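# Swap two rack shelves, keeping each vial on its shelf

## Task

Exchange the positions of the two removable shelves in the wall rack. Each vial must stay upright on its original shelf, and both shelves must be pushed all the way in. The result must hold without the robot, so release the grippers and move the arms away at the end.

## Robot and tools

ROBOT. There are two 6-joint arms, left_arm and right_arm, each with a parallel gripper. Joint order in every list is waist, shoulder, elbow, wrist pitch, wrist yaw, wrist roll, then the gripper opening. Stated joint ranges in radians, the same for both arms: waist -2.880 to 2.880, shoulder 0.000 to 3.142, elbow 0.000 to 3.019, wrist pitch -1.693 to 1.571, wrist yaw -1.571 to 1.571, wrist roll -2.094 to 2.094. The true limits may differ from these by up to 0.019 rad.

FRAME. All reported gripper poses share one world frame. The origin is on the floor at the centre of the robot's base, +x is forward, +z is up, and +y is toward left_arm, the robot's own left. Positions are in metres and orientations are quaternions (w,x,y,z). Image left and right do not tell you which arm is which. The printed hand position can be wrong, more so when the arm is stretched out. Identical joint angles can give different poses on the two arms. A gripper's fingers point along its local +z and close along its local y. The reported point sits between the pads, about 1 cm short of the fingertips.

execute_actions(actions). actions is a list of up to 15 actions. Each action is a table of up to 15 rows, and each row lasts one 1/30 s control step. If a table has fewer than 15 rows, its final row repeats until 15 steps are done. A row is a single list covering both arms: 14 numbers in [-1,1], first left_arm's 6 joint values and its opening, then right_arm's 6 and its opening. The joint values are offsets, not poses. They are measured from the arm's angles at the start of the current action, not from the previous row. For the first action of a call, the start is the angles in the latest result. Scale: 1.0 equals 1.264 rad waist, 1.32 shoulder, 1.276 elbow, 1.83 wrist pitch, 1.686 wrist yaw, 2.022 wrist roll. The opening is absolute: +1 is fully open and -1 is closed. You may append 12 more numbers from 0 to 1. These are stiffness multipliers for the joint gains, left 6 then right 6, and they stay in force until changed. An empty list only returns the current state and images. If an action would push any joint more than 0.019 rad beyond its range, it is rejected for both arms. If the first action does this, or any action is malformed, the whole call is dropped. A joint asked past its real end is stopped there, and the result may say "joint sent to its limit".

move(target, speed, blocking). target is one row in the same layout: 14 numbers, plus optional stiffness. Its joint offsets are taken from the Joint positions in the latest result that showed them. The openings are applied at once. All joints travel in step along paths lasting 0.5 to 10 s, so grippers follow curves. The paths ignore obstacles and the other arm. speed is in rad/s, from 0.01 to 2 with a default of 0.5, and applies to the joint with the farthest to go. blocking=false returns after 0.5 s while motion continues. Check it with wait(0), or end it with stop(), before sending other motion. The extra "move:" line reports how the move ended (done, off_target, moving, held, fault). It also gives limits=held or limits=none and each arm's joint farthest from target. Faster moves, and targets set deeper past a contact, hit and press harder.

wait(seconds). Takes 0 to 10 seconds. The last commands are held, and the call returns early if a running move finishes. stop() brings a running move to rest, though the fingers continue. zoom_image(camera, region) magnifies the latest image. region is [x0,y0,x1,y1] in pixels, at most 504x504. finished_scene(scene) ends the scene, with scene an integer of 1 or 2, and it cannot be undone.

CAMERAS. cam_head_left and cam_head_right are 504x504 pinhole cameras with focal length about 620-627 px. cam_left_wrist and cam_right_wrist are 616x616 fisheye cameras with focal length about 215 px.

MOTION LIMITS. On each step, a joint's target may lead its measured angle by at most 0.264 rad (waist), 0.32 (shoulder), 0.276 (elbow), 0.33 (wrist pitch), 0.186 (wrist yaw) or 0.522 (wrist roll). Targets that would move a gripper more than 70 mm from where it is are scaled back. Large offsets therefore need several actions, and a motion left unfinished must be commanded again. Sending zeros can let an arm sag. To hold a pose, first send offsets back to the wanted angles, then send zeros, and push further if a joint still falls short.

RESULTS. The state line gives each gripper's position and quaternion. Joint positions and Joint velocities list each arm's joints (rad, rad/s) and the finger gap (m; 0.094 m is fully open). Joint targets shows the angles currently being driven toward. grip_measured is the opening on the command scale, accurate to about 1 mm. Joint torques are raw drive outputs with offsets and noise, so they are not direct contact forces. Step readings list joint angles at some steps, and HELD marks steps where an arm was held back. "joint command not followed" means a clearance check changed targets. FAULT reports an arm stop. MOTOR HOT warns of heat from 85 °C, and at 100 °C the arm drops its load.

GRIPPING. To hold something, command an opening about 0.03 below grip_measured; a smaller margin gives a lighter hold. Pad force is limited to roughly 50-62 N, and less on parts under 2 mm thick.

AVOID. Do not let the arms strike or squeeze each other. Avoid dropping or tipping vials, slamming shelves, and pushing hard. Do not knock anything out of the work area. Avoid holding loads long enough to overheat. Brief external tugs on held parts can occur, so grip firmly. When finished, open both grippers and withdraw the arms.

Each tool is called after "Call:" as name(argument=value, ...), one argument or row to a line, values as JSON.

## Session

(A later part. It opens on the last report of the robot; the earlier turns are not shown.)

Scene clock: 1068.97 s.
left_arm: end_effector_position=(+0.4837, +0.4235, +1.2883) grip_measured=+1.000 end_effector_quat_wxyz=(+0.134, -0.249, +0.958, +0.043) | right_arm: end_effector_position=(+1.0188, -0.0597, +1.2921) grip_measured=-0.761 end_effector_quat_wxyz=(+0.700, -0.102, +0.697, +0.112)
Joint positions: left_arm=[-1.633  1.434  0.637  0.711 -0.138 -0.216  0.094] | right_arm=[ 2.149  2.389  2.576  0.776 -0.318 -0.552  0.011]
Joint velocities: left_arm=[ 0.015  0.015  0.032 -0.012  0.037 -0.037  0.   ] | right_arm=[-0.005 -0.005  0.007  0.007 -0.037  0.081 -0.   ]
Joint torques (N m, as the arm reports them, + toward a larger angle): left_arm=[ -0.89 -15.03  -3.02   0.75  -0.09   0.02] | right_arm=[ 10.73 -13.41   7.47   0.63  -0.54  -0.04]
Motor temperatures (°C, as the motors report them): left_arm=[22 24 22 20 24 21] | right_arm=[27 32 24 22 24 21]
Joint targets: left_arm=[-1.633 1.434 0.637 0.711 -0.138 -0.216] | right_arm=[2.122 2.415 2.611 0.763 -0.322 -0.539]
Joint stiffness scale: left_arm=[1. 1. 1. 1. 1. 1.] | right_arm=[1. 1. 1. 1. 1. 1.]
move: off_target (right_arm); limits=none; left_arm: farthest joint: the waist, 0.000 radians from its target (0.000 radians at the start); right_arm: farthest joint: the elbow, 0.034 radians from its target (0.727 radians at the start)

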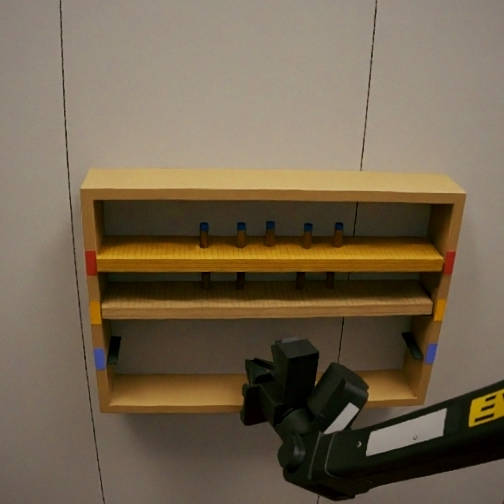

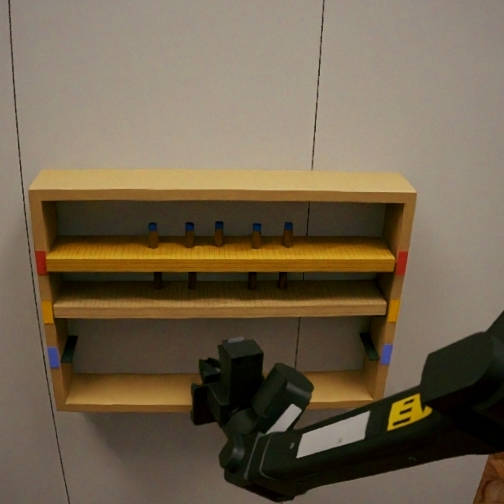

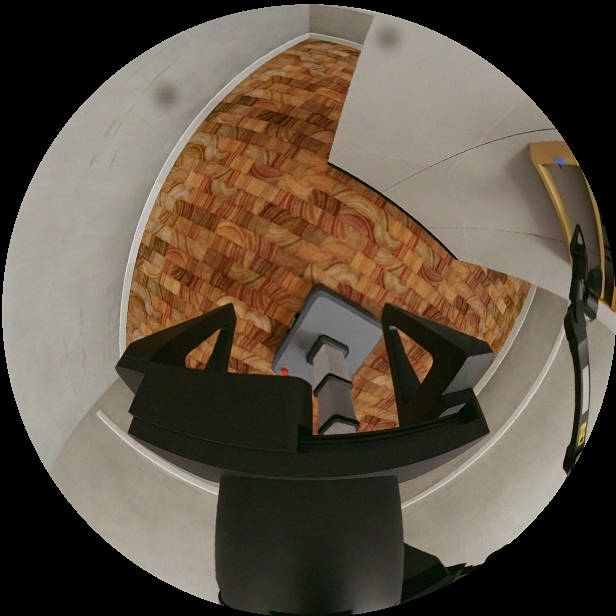

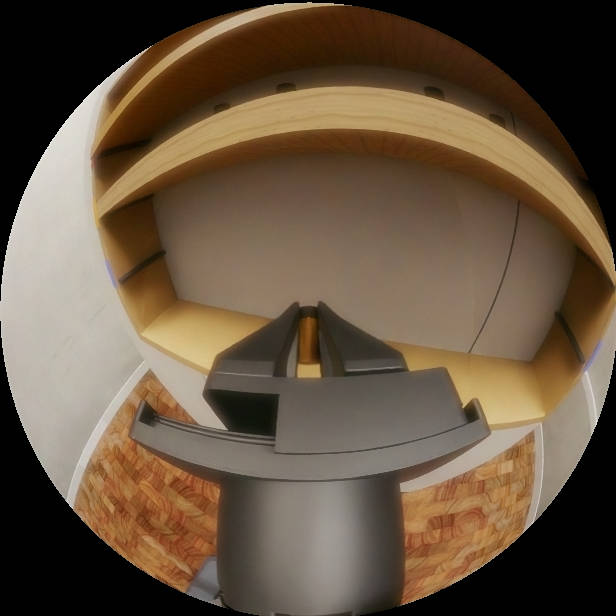

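Call:
move(
  target=[0,0,0,0,0,0,1,0,0.06,0.13,-0.05,0,0,-0.77],
  speed=0.15,
)

Call:
execute_actions(
  actions=[
    [[0,0,0,0,0,0,1,0,0.015,0.02,0,0,0,-0.757]],
    [[0,0,0,0,0,0,1,0,0,0.02,0,0,0,-0.753]],
  ],
)

Call:
zoom_image(
  camera="cam_right_wrist",
  region=[230,260,390,400],
)

Scene clock: 1077.03 s.
left_arm: end_effector_position=(+0.4837, +0.4235, +1.2883) grip_measured=+1.000 end_effector_quat_wxyz=(+0.134, -0.249, +0.958, +0.043) | right_arm: end_effector_position=(+1.0280, -0.0586, +1.2894) grip_measured=-0.761 end_effector_quat_wxyz=(+0.698, -0.102, +0.700, +0.114)
Joint positions: left_arm=[-1.633  1.434  0.637  0.711 -0.138 -0.216  0.094] | right_arm=[ 2.149  2.445  2.703  0.697 -0.318 -0.552  0.011]
Joint velocities: left_arm=[-0.005 -0.005  0.002  0.007  0.037  0.007  0.   ] | right_arm=[ 0.015 -0.005 -0.002  0.002  0.051 -0.022  0.   ]
Joint torques (N m, as the arm reports them, + toward a larger angle): left_arm=[ -0.83 -14.96  -3.03   0.75  -0.09   0.03] | right_arm=[ 12.85 -13.67   8.22   0.7   -0.36  -0.15]
Motor temperatures (°C, as the motors report them): left_arm=[22 24 22 20 24 21] | right_arm=[27 32 25 22 24 21]
Joint targets: left_arm=[-1.633 1.434 0.637 0.711 -0.138 -0.216] | right_arm=[2.149 2.468 2.742 0.684 -0.317 -0.552]
Joint stiffness scale: left_arm=[1. 1. 1. 1. 1. 1.] | right_arm=[1. 1. 1. 1. 1. 1.]
move: off_target (right_arm); limits=none; left_arm: farthest joint: the waist, 0.000 radians from its target (0.000 radians at the start); right_arm: farthest joint: the elbow, 0.039 radians from its target (0.166 radians at the start)

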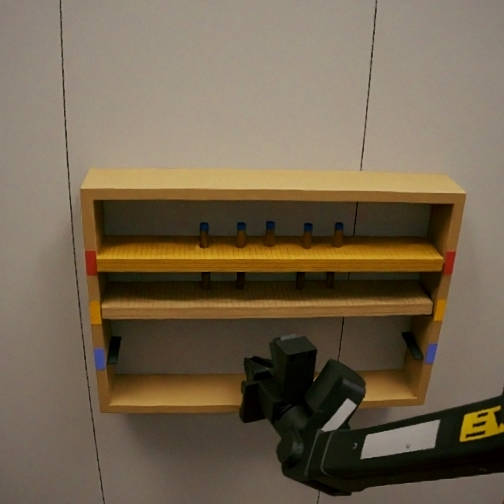

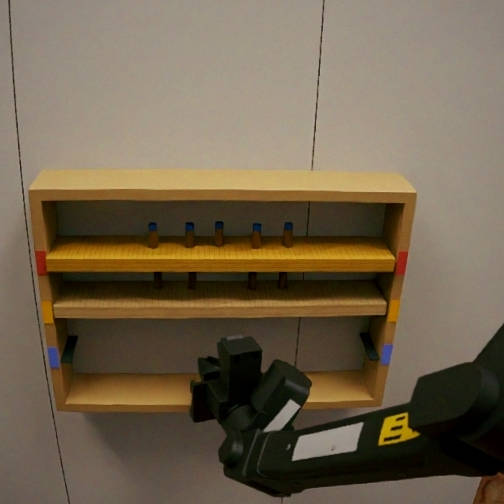

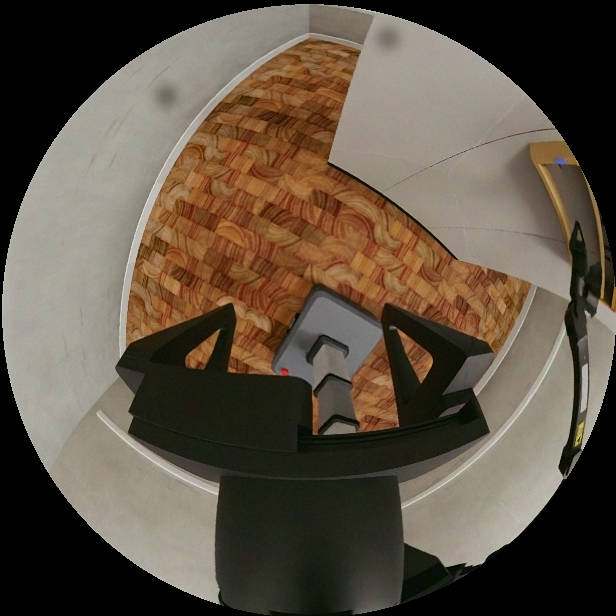

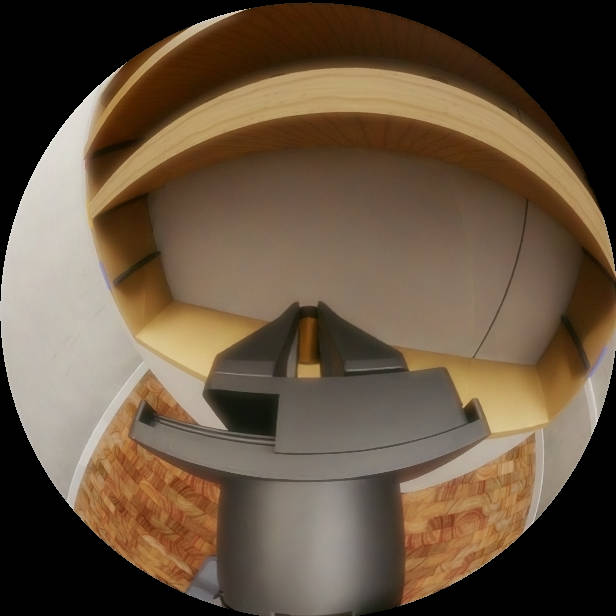

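Scene clock: 1078.03 s.
left_arm: end_effector_position=(+0.4837, +0.4235, +1.2883) grip_measured=+1.000 end_effector_quat_wxyz=(+0.134, -0.249, +0.958, +0.043) | right_arm: end_effector_position=(+1.0280, -0.0586, +1.2894) grip_measured=-0.752 end_effector_quat_wxyz=(+0.698, -0.102, +0.700, +0.114)
Joint positions: left_arm=[-1.633  1.434  0.637  0.711 -0.138 -0.216  0.094] | right_arm=[ 2.149  2.445  2.703  0.697 -0.318 -0.552  0.012]
Joint velocities: left_arm=[-0.024  0.005  0.002 -0.002  0.007 -0.022  0.   ] | right_arm=[-0.015  0.005 -0.007  0.007 -0.051  0.037  0.001]
Joint torques (N m, as the arm reports them, + toward a larger angle): left_arm=[ -0.81 -14.98  -3.04   0.73  -0.09   0.03] | right_arm=[ 12.73 -15.29   7.26   1.13  -0.36  -0.15]
Motor temperatures (°C, as the motors report them): left_arm=[22 24 22 20 24 21] | right_arm=[27 32 25 22 24 21]
Joint targets: left_arm=[-1.633 1.434 0.637 0.711 -0.138 -0.216] | right_arm=[2.149 2.445 2.728 0.697 -0.318 -0.552]
Joint stiffness scale: left_arm=[1. 1. 1. 1. 1. 1.] | right_arm=[1. 1. 1. 1. 1. 1.]
Step readings (joint positions; steps 1 to 15: 1st action; 16 to 30: 2nd action):
0: left_arm=[-1.633 1.434 0.637 0.711 -0.138 -0.216] | right_arm=[2.149 2.445 2.703 0.697 -0.318 -0.552]
1: left_arm=[-1.633 1.434 0.637 0.711 -0.138 -0.216] | right_arm=[2.149 2.445 2.703 0.697 -0.318 -0.552]
2: left_arm=[-1.633 1.434 0.637 0.711 -0.138 -0.216] | right_arm=[2.149 2.445 2.703 0.697 -0.318 -0.552]
4: left_arm=[-1.633 1.434 0.637 0.711 -0.138 -0.216] | right_arm=[2.149 2.445 2.703 0.697 -0.318 -0.552]
8: left_arm=[-1.633 1.434 0.637 0.711 -0.138 -0.216] | right_arm=[2.149 2.445 2.703 0.697 -0.318 -0.552]
15: left_arm=[-1.633 1.434 0.637 0.711 -0.138 -0.216] | right_arm=[2.149 2.445 2.703 0.697 -0.318 -0.552]
16: left_arm=[-1.633 1.434 0.637 0.711 -0.138 -0.216] | right_arm=[2.149 2.445 2.703 0.697 -0.318 -0.552]
17: left_arm=[-1.633 1.434 0.637 0.711 -0.138 -0.216] | right_arm=[2.149 2.445 2.703 0.697 -0.318 -0.552]
19: left_arm=[-1.633 1.434 0.637 0.711 -0.138 -0.216] | right_arm=[2.149 2.445 2.703 0.697 -0.318 -0.552]
23: left_arm=[-1.633 1.434 0.637 0.711 -0.138 -0.216] | right_arm=[2.149 2.445 2.703 0.697 -0.318 -0.552]
30: Joint positions above

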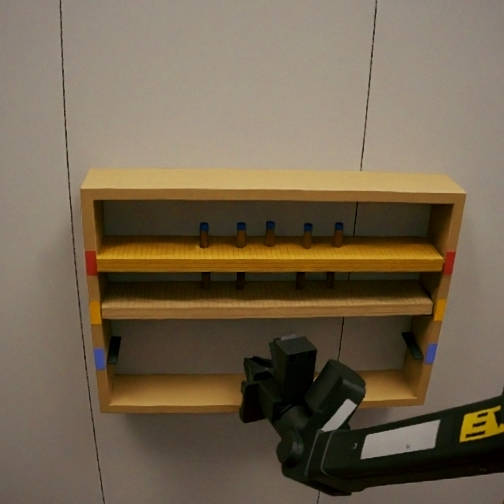

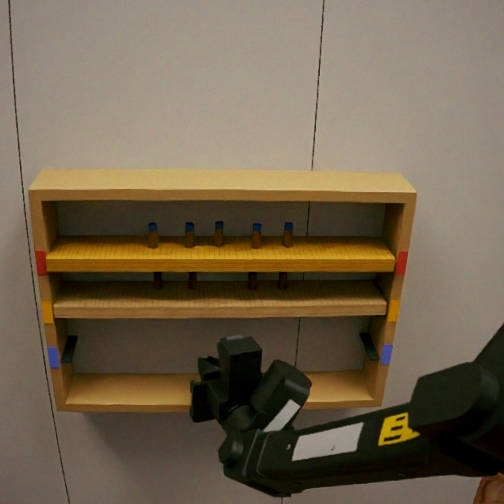

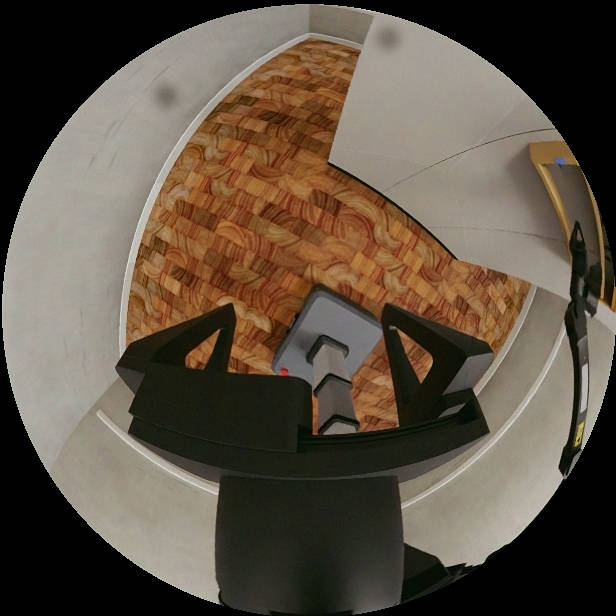

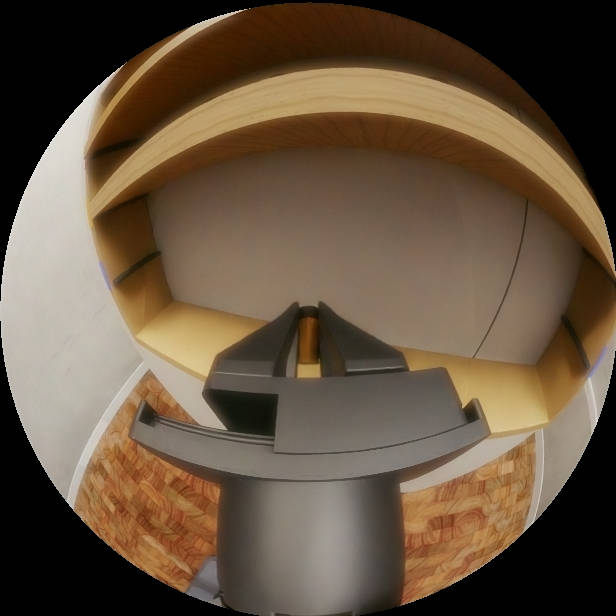

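Region (230, 260, 390, 400) of cam_right_wrist's 616x616 image, scaled by 3.150, with more detail than that image has; it fills the top 441 rows of this view, and the rest is white.

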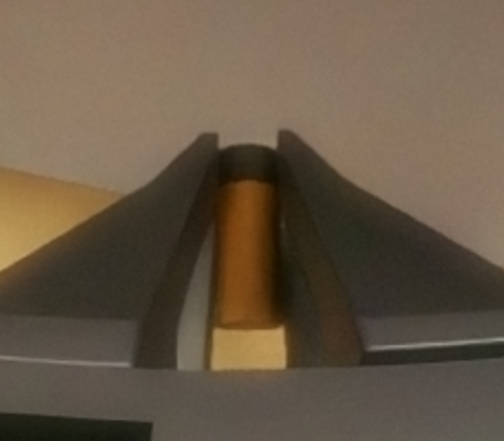

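Call:
execute_actions(
  actions=[
    [[0,0,0,0,0,0,1,0,0,0.02,0,0,0,-0.75]],
    [[0,0,0,0,0,0,1,0,0,0.02,0,0,0,-0.747]],
    [[0,0,0,0,0,0,1,0,0,0.02,0,0,0,-0.747]],
  ],
)

Call:
zoom_image(
  camera="cam_right_wrist",
  region=[230,260,390,400],
)

Scene clock: 1085.73 s.
left_arm: end_effector_position=(+0.4837, +0.4235, +1.2883) grip_measured=+1.000 end_effector_quat_wxyz=(+0.134, -0.249, +0.958, +0.043) | right_arm: end_effector_position=(+1.0280, -0.0586, +1.2894) grip_measured=-0.747 end_effector_quat_wxyz=(+0.698, -0.102, +0.700, +0.114)
Joint positions: left_arm=[-1.633  1.434  0.637  0.711 -0.138 -0.216  0.094] | right_arm=[ 2.149  2.445  2.703  0.697 -0.318 -0.552  0.012]
Joint velocities: left_arm=[-0.005 -0.024 -0.002 -0.002 -0.007 -0.037  0.   ] | right_arm=[-0.015 -0.005 -0.002  0.007  0.022 -0.007 -0.001]
Joint torques (N m, as the arm reports them, + toward a larger angle): left_arm=[ -0.91 -15.01  -3.05   0.77  -0.09   0.03] | right_arm=[ 12.77 -15.38   7.22   1.09  -0.35  -0.14]
Motor temperatures (°C, as the motors report them): left_arm=[22 24 22 20 24 21] | right_arm=[27 32 25 22 24 21]
Joint targets: left_arm=[-1.633 1.434 0.637 0.711 -0.138 -0.216] | right_arm=[2.149 2.445 2.728 0.697 -0.318 -0.552]
Joint stiffness scale: left_arm=[1. 1. 1. 1. 1. 1.] | right_arm=[1. 1. 1. 1. 1. 1.]
Step readings (joint positions; steps 1 to 15: 1st action; 16 to 30: 2nd action; 31 to 45: 3rd action):
0: left_arm=[-1.633 1.434 0.637 0.711 -0.138 -0.216] | right_arm=[2.149 2.445 2.703 0.697 -0.318 -0.552]
1: left_arm=[-1.633 1.434 0.637 0.711 -0.138 -0.216] | right_arm=[2.149 2.445 2.703 0.697 -0.318 -0.552]
2: left_arm=[-1.633 1.434 0.637 0.711 -0.138 -0.216] | right_arm=[2.149 2.445 2.703 0.697 -0.318 -0.552]
4: left_arm=[-1.633 1.434 0.637 0.711 -0.138 -0.216] | right_arm=[2.149 2.445 2.703 0.697 -0.318 -0.552]
8: left_arm=[-1.633 1.434 0.637 0.711 -0.138 -0.216] | right_arm=[2.149 2.445 2.703 0.697 -0.318 -0.552]
15: left_arm=[-1.633 1.434 0.637 0.711 -0.138 -0.216] | right_arm=[2.149 2.445 2.703 0.697 -0.318 -0.552]
16: left_arm=[-1.633 1.434 0.637 0.711 -0.138 -0.216] | right_arm=[2.149 2.445 2.703 0.697 -0.318 -0.552]
17: left_arm=[-1.633 1.434 0.637 0.711 -0.138 -0.216] | right_arm=[2.149 2.445 2.703 0.697 -0.318 -0.552]
19: left_arm=[-1.633 1.434 0.637 0.711 -0.138 -0.216] | right_arm=[2.149 2.445 2.703 0.697 -0.318 -0.552]
23: left_arm=[-1.633 1.434 0.637 0.711 -0.138 -0.216] | right_arm=[2.149 2.445 2.703 0.697 -0.318 -0.552]
30: left_arm=[-1.633 1.434 0.637 0.711 -0.138 -0.216] | right_arm=[2.149 2.445 2.703 0.697 -0.318 -0.552]
31: left_arm=[-1.633 1.434 0.637 0.711 -0.138 -0.216] | right_arm=[2.149 2.445 2.703 0.697 -0.318 -0.552]
32: left_arm=[-1.633 1.434 0.637 0.711 -0.138 -0.216] | right_arm=[2.149 2.445 2.703 0.697 -0.318 -0.552]
34: left_arm=[-1.633 1.434 0.637 0.711 -0.138 -0.216] | right_arm=[2.149 2.445 2.703 0.697 -0.318 -0.552]
38: left_arm=[-1.633 1.434 0.637 0.711 -0.138 -0.216] | right_arm=[2.149 2.445 2.703 0.697 -0.318 -0.552]
45: Joint positions above

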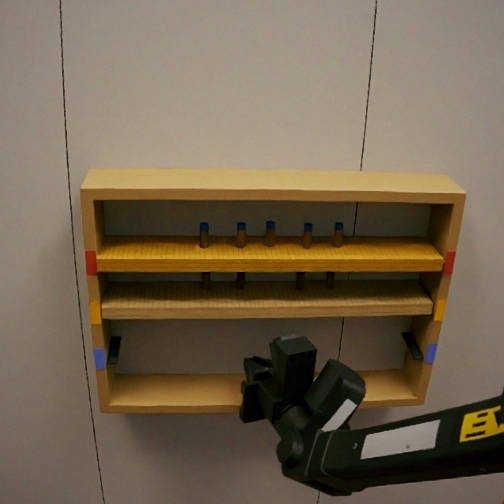

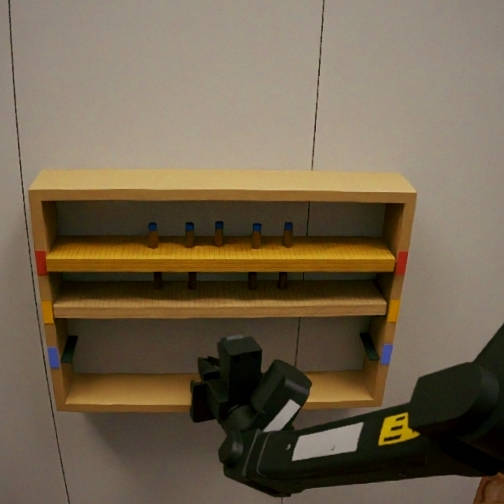

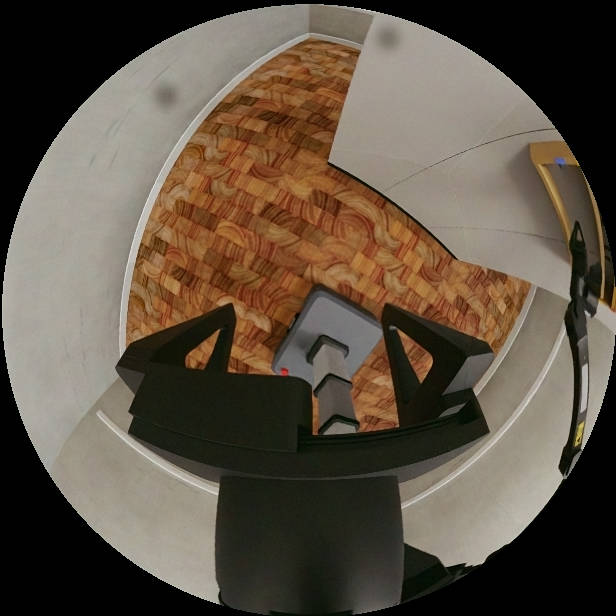

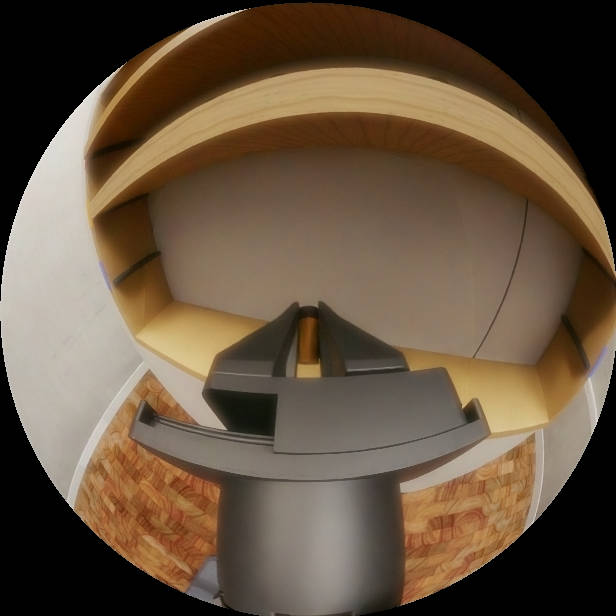

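Region (230, 260, 390, 400) of cam_right_wrist's 616x616 image, scaled by 3.150, with more detail than that image has; it fills the top 441 rows of this view, and the rest is white.

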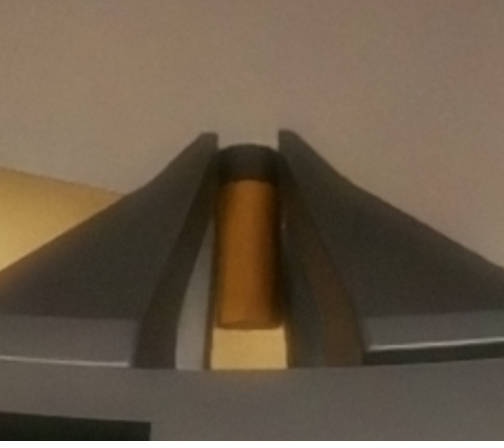

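Call:
execute_actions(
  actions=[
    [[0,0,0,0,0,0,1,0,0,0.02,0,0,0,-0.745]],
    [[0,0,0,0,0,0,1,0,0,0.02,0,0,0,-0.743]],
    [[0,0,0,0,0,0,1,0,0,0.02,0,0,0,-0.743]],
  ],
)

Call:
zoom_image(
  camera="cam_right_wrist",
  region=[230,260,390,400],
)

Call:
execute_actions(
  actions=[
    [[0,0,0,0,0,0,1,0,0,0.02,0,0,0,-0.741]],
    [[0,0,0,0,0,0,1,0,0,0.02,0,0,0,-0.741]],
  ],
)

Call:
zoom_image(
  camera="cam_right_wrist",
  region=[230,260,390,400],
)

Scene clock: 1095.20 s.
left_arm: end_effector_position=(+0.4837, +0.4235, +1.2883) grip_measured=+1.000 end_effector_quat_wxyz=(+0.134, -0.249, +0.958, +0.043) | right_arm: end_effector_position=(+1.0280, -0.0586, +1.2894) grip_measured=-0.744 end_effector_quat_wxyz=(+0.698, -0.102, +0.700, +0.114)
Joint positions: left_arm=[-1.633  1.434  0.637  0.711 -0.138 -0.216  0.094] | right_arm=[ 2.149  2.445  2.703  0.697 -0.318 -0.552  0.012]
Joint velocities: left_arm=[ 0.015 -0.015 -0.007 -0.007 -0.095  0.007  0.   ] | right_arm=[ 0.015 -0.015 -0.007 -0.007 -0.022 -0.095  0.   ]
Joint torques (N m, as the arm reports them, + toward a larger angle): left_arm=[ -0.84 -14.99  -3.04   0.75  -0.09   0.03] | right_arm=[ 12.67 -15.48   7.22   1.17  -0.36  -0.15]
Motor temperatures (°C, as the motors report them): left_arm=[22 24 22 20 24 21] | right_arm=[27 32 26 22 24 21]
Joint targets: left_arm=[-1.633 1.434 0.637 0.711 -0.138 -0.216] | right_arm=[2.149 2.445 2.728 0.697 -0.318 -0.552]
Joint stiffness scale: left_arm=[1. 1. 1. 1. 1. 1.] | right_arm=[1. 1. 1. 1. 1. 1.]
Step readings (joint positions; steps 1 to 15: 1st action; 16 to 30: 2nd action; 31 to 45: 3rd action):
0: left_arm=[-1.633 1.434 0.637 0.711 -0.138 -0.216] | right_arm=[2.149 2.445 2.703 0.697 -0.318 -0.552]
1: left_arm=[-1.633 1.434 0.637 0.711 -0.138 -0.216] | right_arm=[2.149 2.445 2.703 0.697 -0.318 -0.552]
2: left_arm=[-1.633 1.434 0.637 0.711 -0.138 -0.216] | right_arm=[2.149 2.445 2.703 0.697 -0.318 -0.552]
4: left_arm=[-1.633 1.434 0.637 0.711 -0.138 -0.216] | right_arm=[2.149 2.445 2.703 0.697 -0.318 -0.552]
8: left_arm=[-1.633 1.434 0.637 0.711 -0.138 -0.216] | right_arm=[2.149 2.445 2.703 0.697 -0.318 -0.552]
15: left_arm=[-1.633 1.434 0.637 0.711 -0.138 -0.216] | right_arm=[2.149 2.445 2.703 0.697 -0.318 -0.552]
16: left_arm=[-1.633 1.434 0.637 0.711 -0.138 -0.216] | right_arm=[2.149 2.445 2.703 0.697 -0.318 -0.552]
17: left_arm=[-1.633 1.434 0.637 0.711 -0.138 -0.216] | right_arm=[2.149 2.445 2.703 0.697 -0.318 -0.552]
19: left_arm=[-1.633 1.434 0.637 0.711 -0.138 -0.216] | right_arm=[2.149 2.445 2.703 0.697 -0.318 -0.552]
23: left_arm=[-1.633 1.434 0.637 0.711 -0.138 -0.216] | right_arm=[2.149 2.445 2.703 0.697 -0.318 -0.552]
30: left_arm=[-1.633 1.434 0.637 0.711 -0.138 -0.216] | right_arm=[2.149 2.445 2.703 0.697 -0.318 -0.552]
31: left_arm=[-1.633 1.434 0.637 0.711 -0.138 -0.216] | right_arm=[2.149 2.445 2.703 0.697 -0.318 -0.552]
32: left_arm=[-1.633 1.434 0.637 0.711 -0.138 -0.216] | right_arm=[2.149 2.445 2.703 0.697 -0.318 -0.552]
34: left_arm=[-1.633 1.434 0.637 0.711 -0.138 -0.216] | right_arm=[2.149 2.445 2.703 0.697 -0.318 -0.552]
38: left_arm=[-1.633 1.434 0.637 0.711 -0.138 -0.216] | right_arm=[2.149 2.445 2.703 0.697 -0.318 -0.552]
45: Joint positions above

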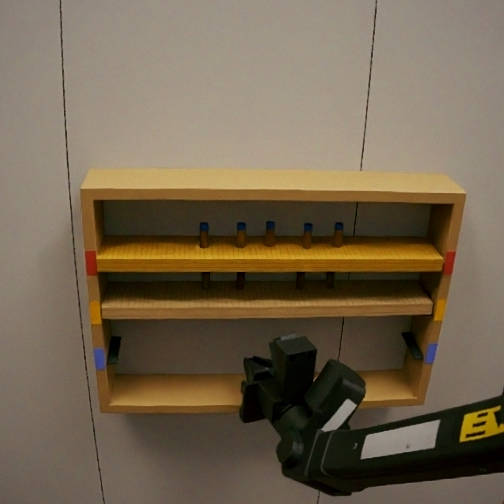

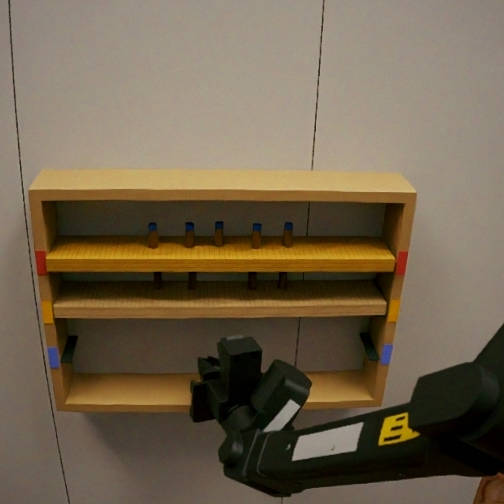

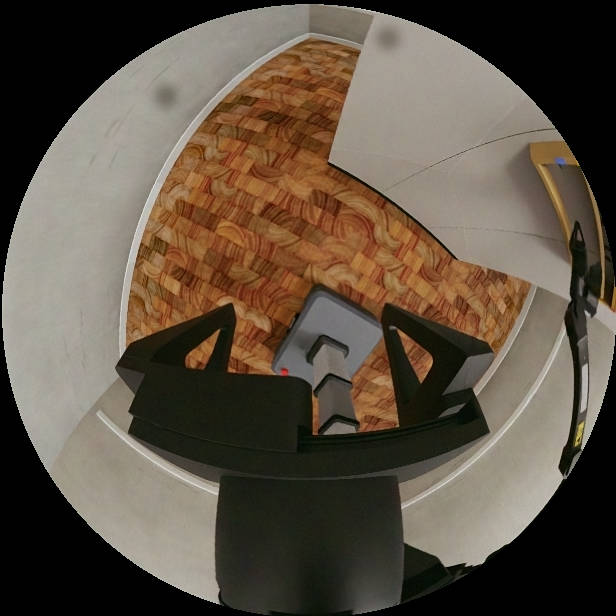

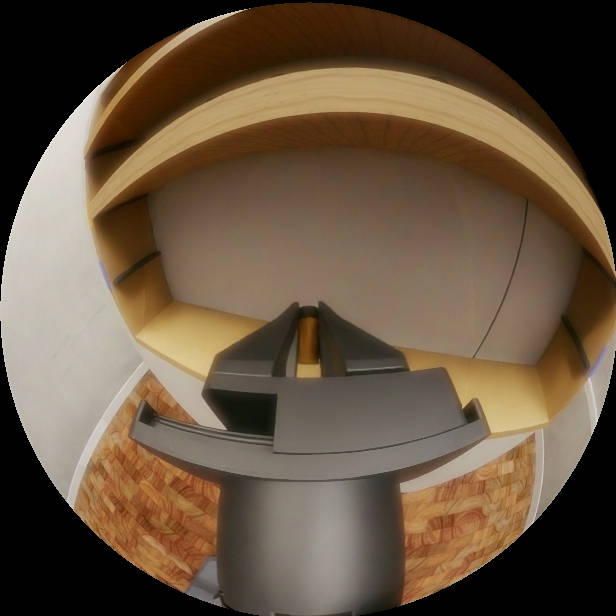

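Region (230, 260, 390, 400) of cam_right_wrist's 616x616 image, scaled by 3.150, with more detail than that image has; it fills the top 441 rows of this view, and the rest is white.

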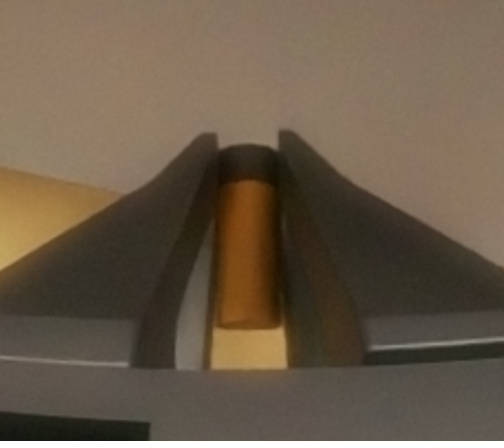

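Scene clock: 1096.20 s.
left_arm: end_effector_position=(+0.4837, +0.4235, +1.2883) grip_measured=+1.000 end_effector_quat_wxyz=(+0.134, -0.249, +0.958, +0.043) | right_arm: end_effector_position=(+1.0280, -0.0586, +1.2894) grip_measured=-0.743 end_effector_quat_wxyz=(+0.698, -0.102, +0.700, +0.114)
Joint positions: left_arm=[-1.633  1.434  0.637  0.711 -0.138 -0.216  0.094] | right_arm=[ 2.149  2.445  2.703  0.697 -0.318 -0.552  0.012]
Joint velocities: left_arm=[-0.015 -0.005 -0.002 -0.012 -0.066  0.037  0.   ] | right_arm=[-0.005  0.005  0.007 -0.007 -0.022 -0.095 -0.   ]
Joint torques (N m, as the arm reports them, + toward a larger angle): left_arm=[ -0.8  -15.    -3.03   0.75  -0.08   0.03] | right_arm=[ 12.78 -15.42   7.22   1.16  -0.35  -0.14]
Motor temperatures (°C, as the motors report them): left_arm=[22 24 22 20 24 21] | right_arm=[27 32 26 22 24 21]
Joint targets: left_arm=[-1.633 1.434 0.637 0.711 -0.138 -0.216] | right_arm=[2.149 2.445 2.728 0.697 -0.318 -0.552]
Joint stiffness scale: left_arm=[1. 1. 1. 1. 1. 1.] | right_arm=[1. 1. 1. 1. 1. 1.]
Step readings (joint positions; steps 1 to 15: 1st action; 16 to 30: 2nd action):
0: left_arm=[-1.633 1.434 0.637 0.711 -0.138 -0.216] | right_arm=[2.149 2.445 2.703 0.697 -0.318 -0.552]
1: left_arm=[-1.633 1.434 0.637 0.711 -0.138 -0.216] | right_arm=[2.149 2.445 2.703 0.697 -0.318 -0.552]
2: left_arm=[-1.633 1.434 0.637 0.711 -0.138 -0.216] | right_arm=[2.149 2.445 2.703 0.697 -0.318 -0.552]
4: left_arm=[-1.633 1.434 0.637 0.711 -0.138 -0.216] | right_arm=[2.149 2.445 2.703 0.697 -0.318 -0.552]
8: left_arm=[-1.633 1.434 0.637 0.711 -0.138 -0.216] | right_arm=[2.149 2.445 2.703 0.697 -0.318 -0.552]
15: left_arm=[-1.633 1.434 0.637 0.711 -0.138 -0.216] | right_arm=[2.149 2.445 2.703 0.697 -0.318 -0.552]
16: left_arm=[-1.633 1.434 0.637 0.711 -0.138 -0.216] | right_arm=[2.149 2.445 2.703 0.697 -0.318 -0.552]
17: left_arm=[-1.633 1.434 0.637 0.711 -0.138 -0.216] | right_arm=[2.149 2.445 2.703 0.697 -0.318 -0.552]
19: left_arm=[-1.633 1.434 0.637 0.711 -0.138 -0.216] | right_arm=[2.149 2.445 2.703 0.697 -0.318 -0.552]
23: left_arm=[-1.633 1.434 0.637 0.711 -0.138 -0.216] | right_arm=[2.149 2.445 2.703 0.697 -0.318 -0.552]
30: Joint positions above

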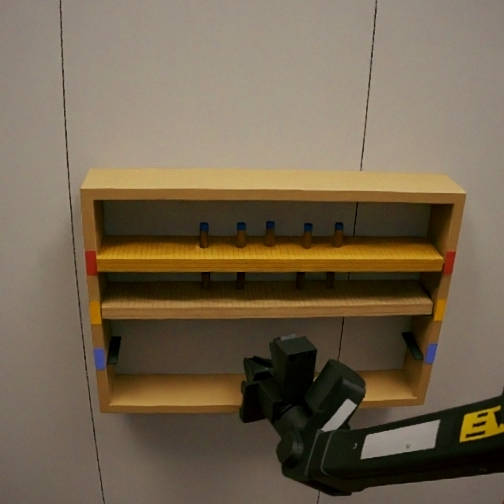

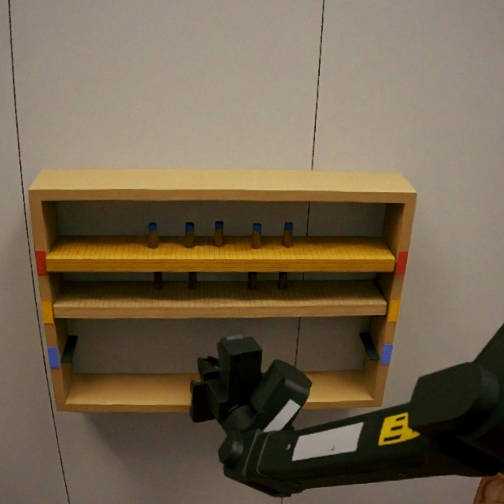

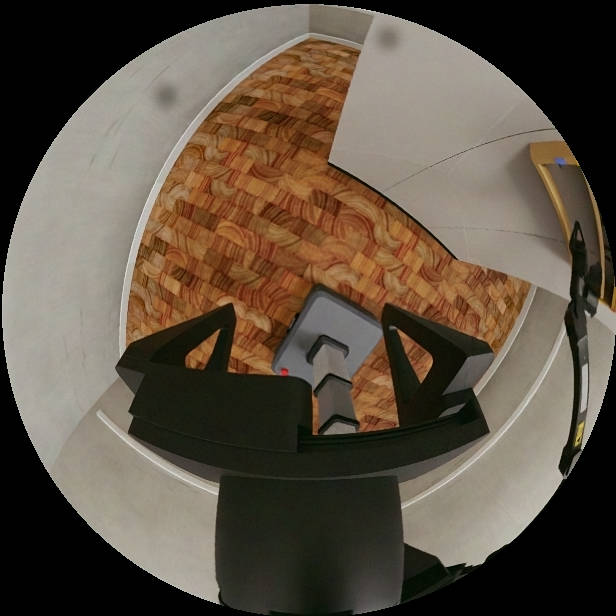

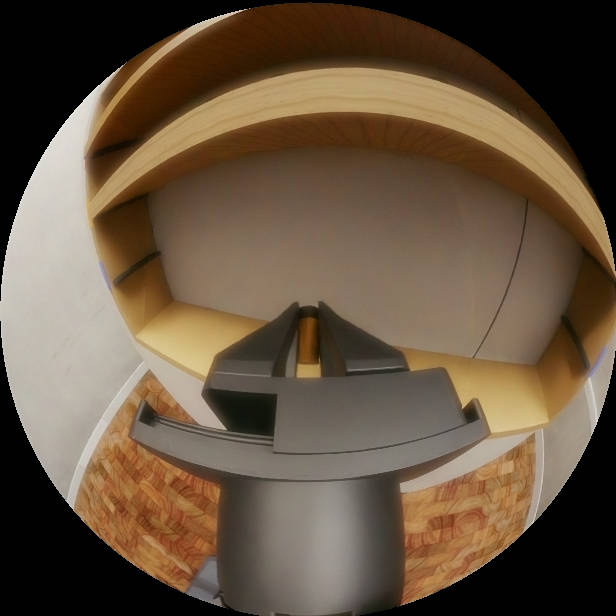

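Region (230, 260, 390, 400) of cam_right_wrist's 616x616 image, scaled by 3.150, with more detail than that image has; it fills the top 441 rows of this view, and the rest is white.

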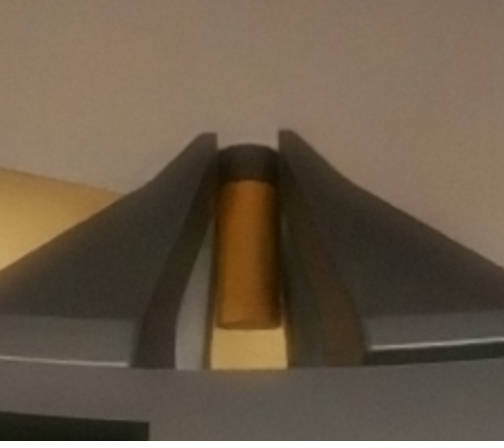

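Call:
execute_actions(
  actions=[
    [[0,0,0,0,0,0,1,0,0,0.02,0,0,0,-0.739]],
    [[0,0,0,0,0,0,1,0,0,0.02,0,0,0,-0.739]],
  ],
)

Call:
zoom_image(
  camera="cam_right_wrist",
  region=[230,260,390,400],
)

Scene clock: 1108.43 s.
left_arm: end_effector_position=(+0.4837, +0.4235, +1.2883) grip_measured=+1.000 end_effector_quat_wxyz=(+0.134, -0.249, +0.958, +0.043) | right_arm: end_effector_position=(+1.0280, -0.0586, +1.2894) grip_measured=-0.741 end_effector_quat_wxyz=(+0.698, -0.102, +0.700, +0.114)
Joint positions: left_arm=[-1.633  1.434  0.637  0.711 -0.138 -0.216  0.094] | right_arm=[ 2.149  2.445  2.703  0.697 -0.318 -0.552  0.012]
Joint velocities: left_arm=[-0.005 -0.015 -0.012 -0.002 -0.037  0.022  0.   ] | right_arm=[-0.015  0.005 -0.007 -0.002 -0.081 -0.066 -0.   ]
Joint torques (N m, as the arm reports them, + toward a larger angle): left_arm=[ -0.88 -14.98  -3.03   0.75  -0.09   0.02] | right_arm=[ 12.75 -15.42   7.25   1.12  -0.35  -0.16]
Motor temperatures (°C, as the motors report them): left_arm=[22 24 22 20 24 21] | right_arm=[27 32 26 22 24 21]
Joint targets: left_arm=[-1.633 1.434 0.637 0.711 -0.138 -0.216] | right_arm=[2.149 2.445 2.728 0.697 -0.318 -0.552]
Joint stiffness scale: left_arm=[1. 1. 1. 1. 1. 1.] | right_arm=[1. 1. 1. 1. 1. 1.]
Step readings (joint positions; steps 1 to 15: 1st action; 16 to 30: 2nd action):
0: left_arm=[-1.633 1.434 0.637 0.711 -0.138 -0.216] | right_arm=[2.149 2.445 2.703 0.697 -0.318 -0.552]
1: left_arm=[-1.633 1.434 0.637 0.711 -0.138 -0.216] | right_arm=[2.149 2.445 2.703 0.697 -0.318 -0.552]
2: left_arm=[-1.633 1.434 0.637 0.711 -0.138 -0.216] | right_arm=[2.149 2.445 2.703 0.697 -0.318 -0.552]
4: left_arm=[-1.633 1.434 0.637 0.711 -0.138 -0.216] | right_arm=[2.149 2.445 2.703 0.697 -0.318 -0.552]
8: left_arm=[-1.633 1.434 0.637 0.711 -0.138 -0.216] | right_arm=[2.149 2.445 2.703 0.697 -0.318 -0.552]
15: left_arm=[-1.633 1.434 0.637 0.711 -0.138 -0.216] | right_arm=[2.149 2.445 2.703 0.697 -0.318 -0.552]
16: left_arm=[-1.633 1.434 0.637 0.711 -0.138 -0.216] | right_arm=[2.149 2.445 2.703 0.697 -0.318 -0.552]
17: left_arm=[-1.633 1.434 0.637 0.711 -0.138 -0.216] | right_arm=[2.149 2.445 2.703 0.697 -0.318 -0.552]
19: left_arm=[-1.633 1.434 0.637 0.711 -0.138 -0.216] | right_arm=[2.149 2.445 2.703 0.697 -0.318 -0.552]
23: left_arm=[-1.633 1.434 0.637 0.711 -0.138 -0.216] | right_arm=[2.149 2.445 2.703 0.697 -0.318 -0.552]
30: Joint positions above

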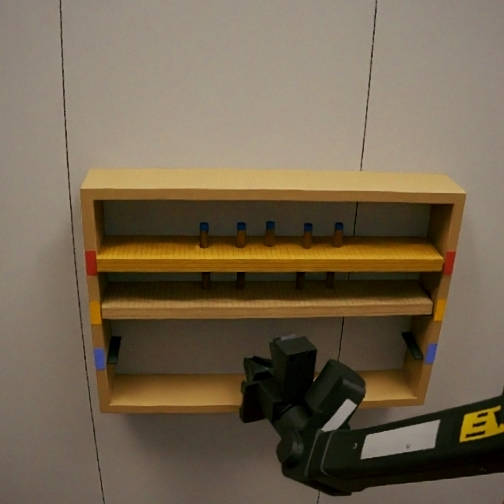

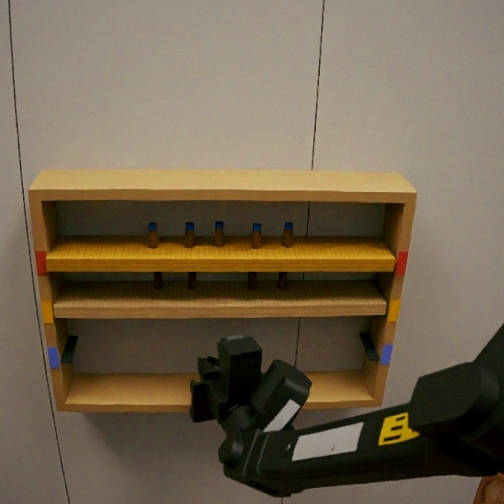

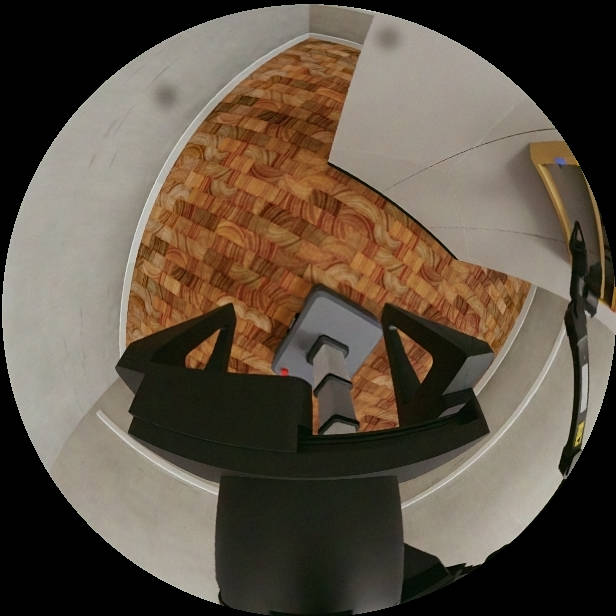

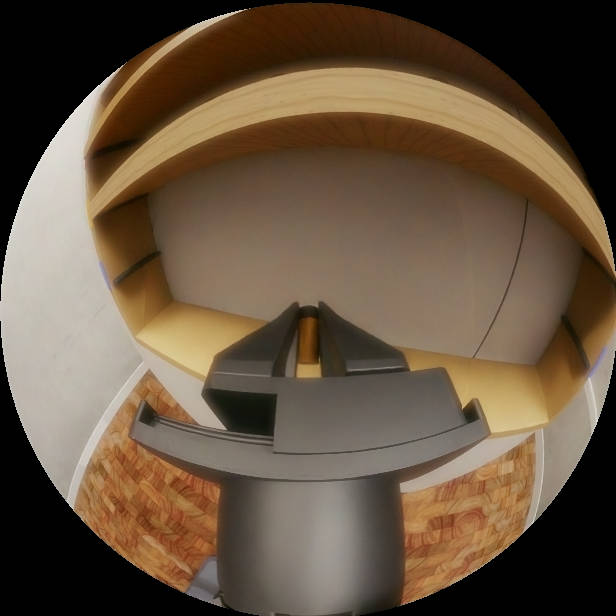

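Region (230, 260, 390, 400) of cam_right_wrist's 616x616 image, scaled by 3.150, with more detail than that image has; it fills the top 441 rows of this view, and the rest is white.

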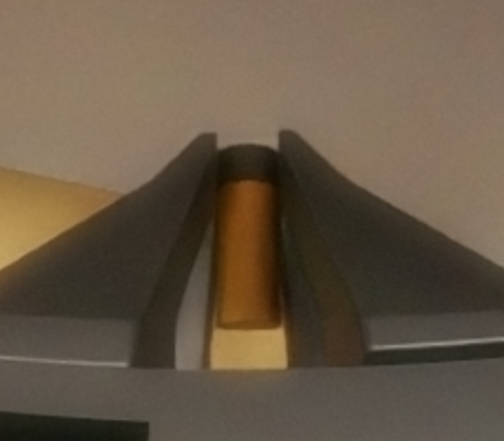

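Call:
execute_actions(
  actions=[
    [[0,0,0,0,0,0,1,0,0,0.02,0,0,0,-0.737]],
    [[0,0,0,0,0,0,1,0,0,0.02,0,0,0,-0.737]],
  ],
)

Call:
zoom_image(
  camera="cam_right_wrist",
  region=[230,260,390,400],
)

Scene clock: 1113.53 s.
left_arm: end_effector_position=(+0.4837, +0.4235, +1.2883) grip_measured=+1.000 end_effector_quat_wxyz=(+0.134, -0.249, +0.958, +0.043) | right_arm: end_effector_position=(+1.0280, -0.0586, +1.2894) grip_measured=-0.739 end_effector_quat_wxyz=(+0.698, -0.102, +0.700, +0.114)
Joint positions: left_arm=[-1.633  1.434  0.637  0.711 -0.138 -0.216  0.094] | right_arm=[ 2.149  2.445  2.703  0.697 -0.318 -0.552  0.012]
Joint velocities: left_arm=[-0.005  0.005  0.012  0.002  0.022  0.095  0.   ] | right_arm=[-0.005 -0.015  0.007  0.002 -0.007 -0.022  0.   ]
Joint torques (N m, as the arm reports them, + toward a larger angle): left_arm=[ -0.85 -14.93  -3.01   0.75  -0.09   0.03] | right_arm=[ 12.69 -15.25   7.29   1.14  -0.36  -0.14]
Motor temperatures (°C, as the motors report them): left_arm=[22 24 22 20 24 21] | right_arm=[27 32 26 22 24 21]
Joint targets: left_arm=[-1.633 1.434 0.637 0.711 -0.138 -0.216] | right_arm=[2.149 2.445 2.728 0.697 -0.318 -0.552]
Joint stiffness scale: left_arm=[1. 1. 1. 1. 1. 1.] | right_arm=[1. 1. 1. 1. 1. 1.]
Step readings (joint positions; steps 1 to 15: 1st action; 16 to 30: 2nd action):
0: left_arm=[-1.633 1.434 0.637 0.711 -0.138 -0.216] | right_arm=[2.149 2.445 2.703 0.697 -0.318 -0.552]
1: left_arm=[-1.633 1.434 0.637 0.711 -0.138 -0.216] | right_arm=[2.149 2.445 2.703 0.697 -0.318 -0.552]
2: left_arm=[-1.633 1.434 0.637 0.711 -0.138 -0.216] | right_arm=[2.149 2.445 2.703 0.697 -0.318 -0.552]
4: left_arm=[-1.633 1.434 0.637 0.711 -0.138 -0.216] | right_arm=[2.149 2.445 2.703 0.697 -0.318 -0.552]
8: left_arm=[-1.633 1.434 0.637 0.711 -0.138 -0.216] | right_arm=[2.149 2.445 2.703 0.697 -0.318 -0.552]
15: left_arm=[-1.633 1.434 0.637 0.711 -0.138 -0.216] | right_arm=[2.149 2.445 2.703 0.697 -0.318 -0.552]
16: left_arm=[-1.633 1.434 0.637 0.711 -0.138 -0.216] | right_arm=[2.149 2.445 2.703 0.697 -0.318 -0.552]
17: left_arm=[-1.633 1.434 0.637 0.711 -0.138 -0.216] | right_arm=[2.149 2.445 2.703 0.697 -0.318 -0.552]
19: left_arm=[-1.633 1.434 0.637 0.711 -0.138 -0.216] | right_arm=[2.149 2.445 2.703 0.697 -0.318 -0.552]
23: left_arm=[-1.633 1.434 0.637 0.711 -0.138 -0.216] | right_arm=[2.149 2.445 2.703 0.697 -0.318 -0.552]
30: Joint positions above

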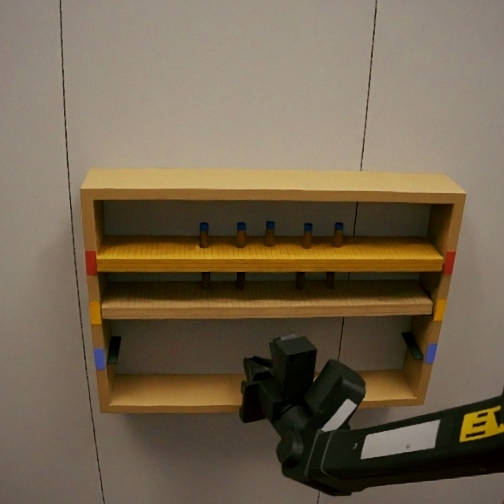

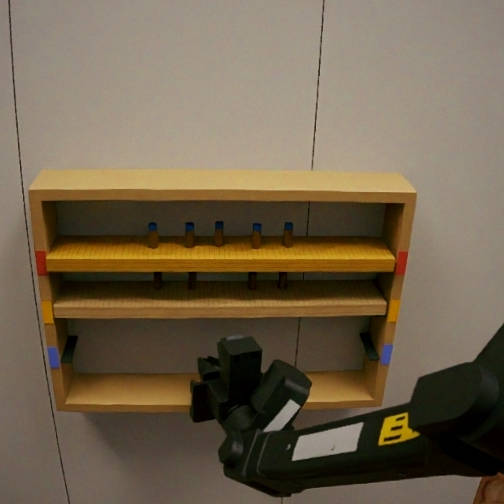

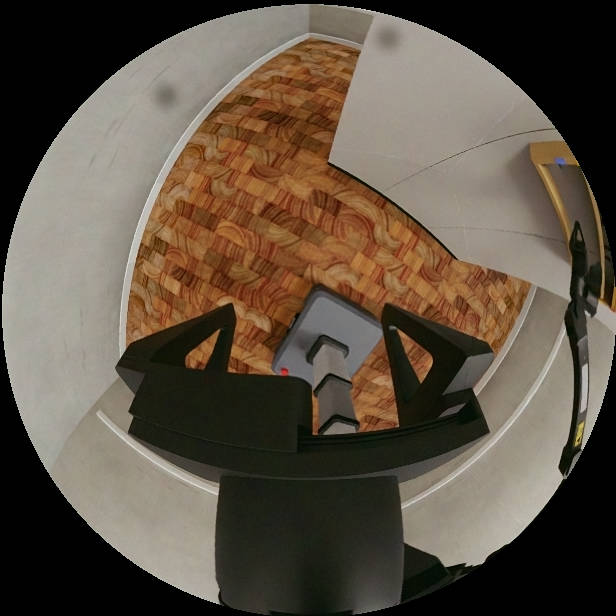

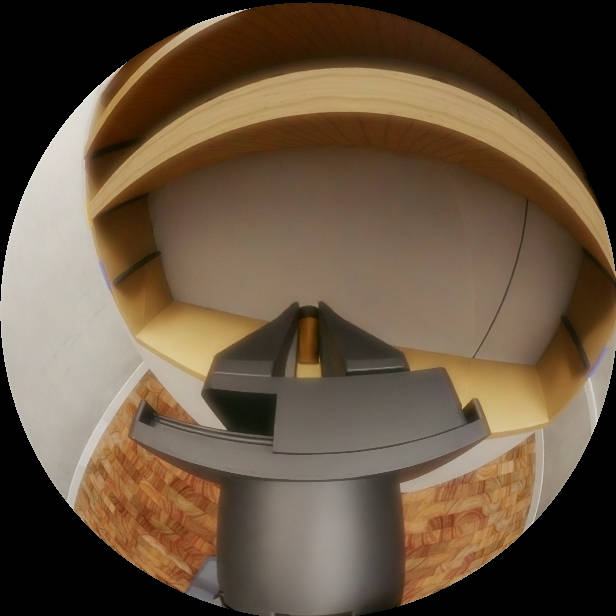

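Region (230, 260, 390, 400) of cam_right_wrist's 616x616 image, scaled by 3.150, with more detail than that image has; it fills the top 441 rows of this view, and the rest is white.

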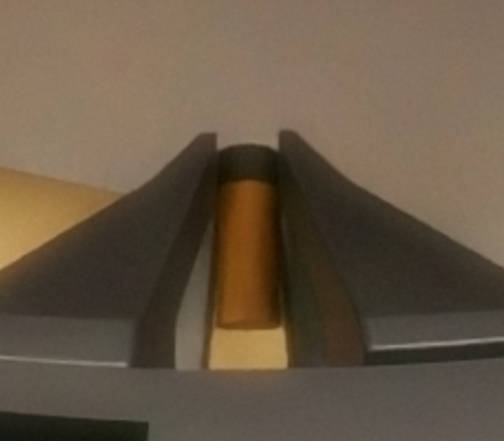

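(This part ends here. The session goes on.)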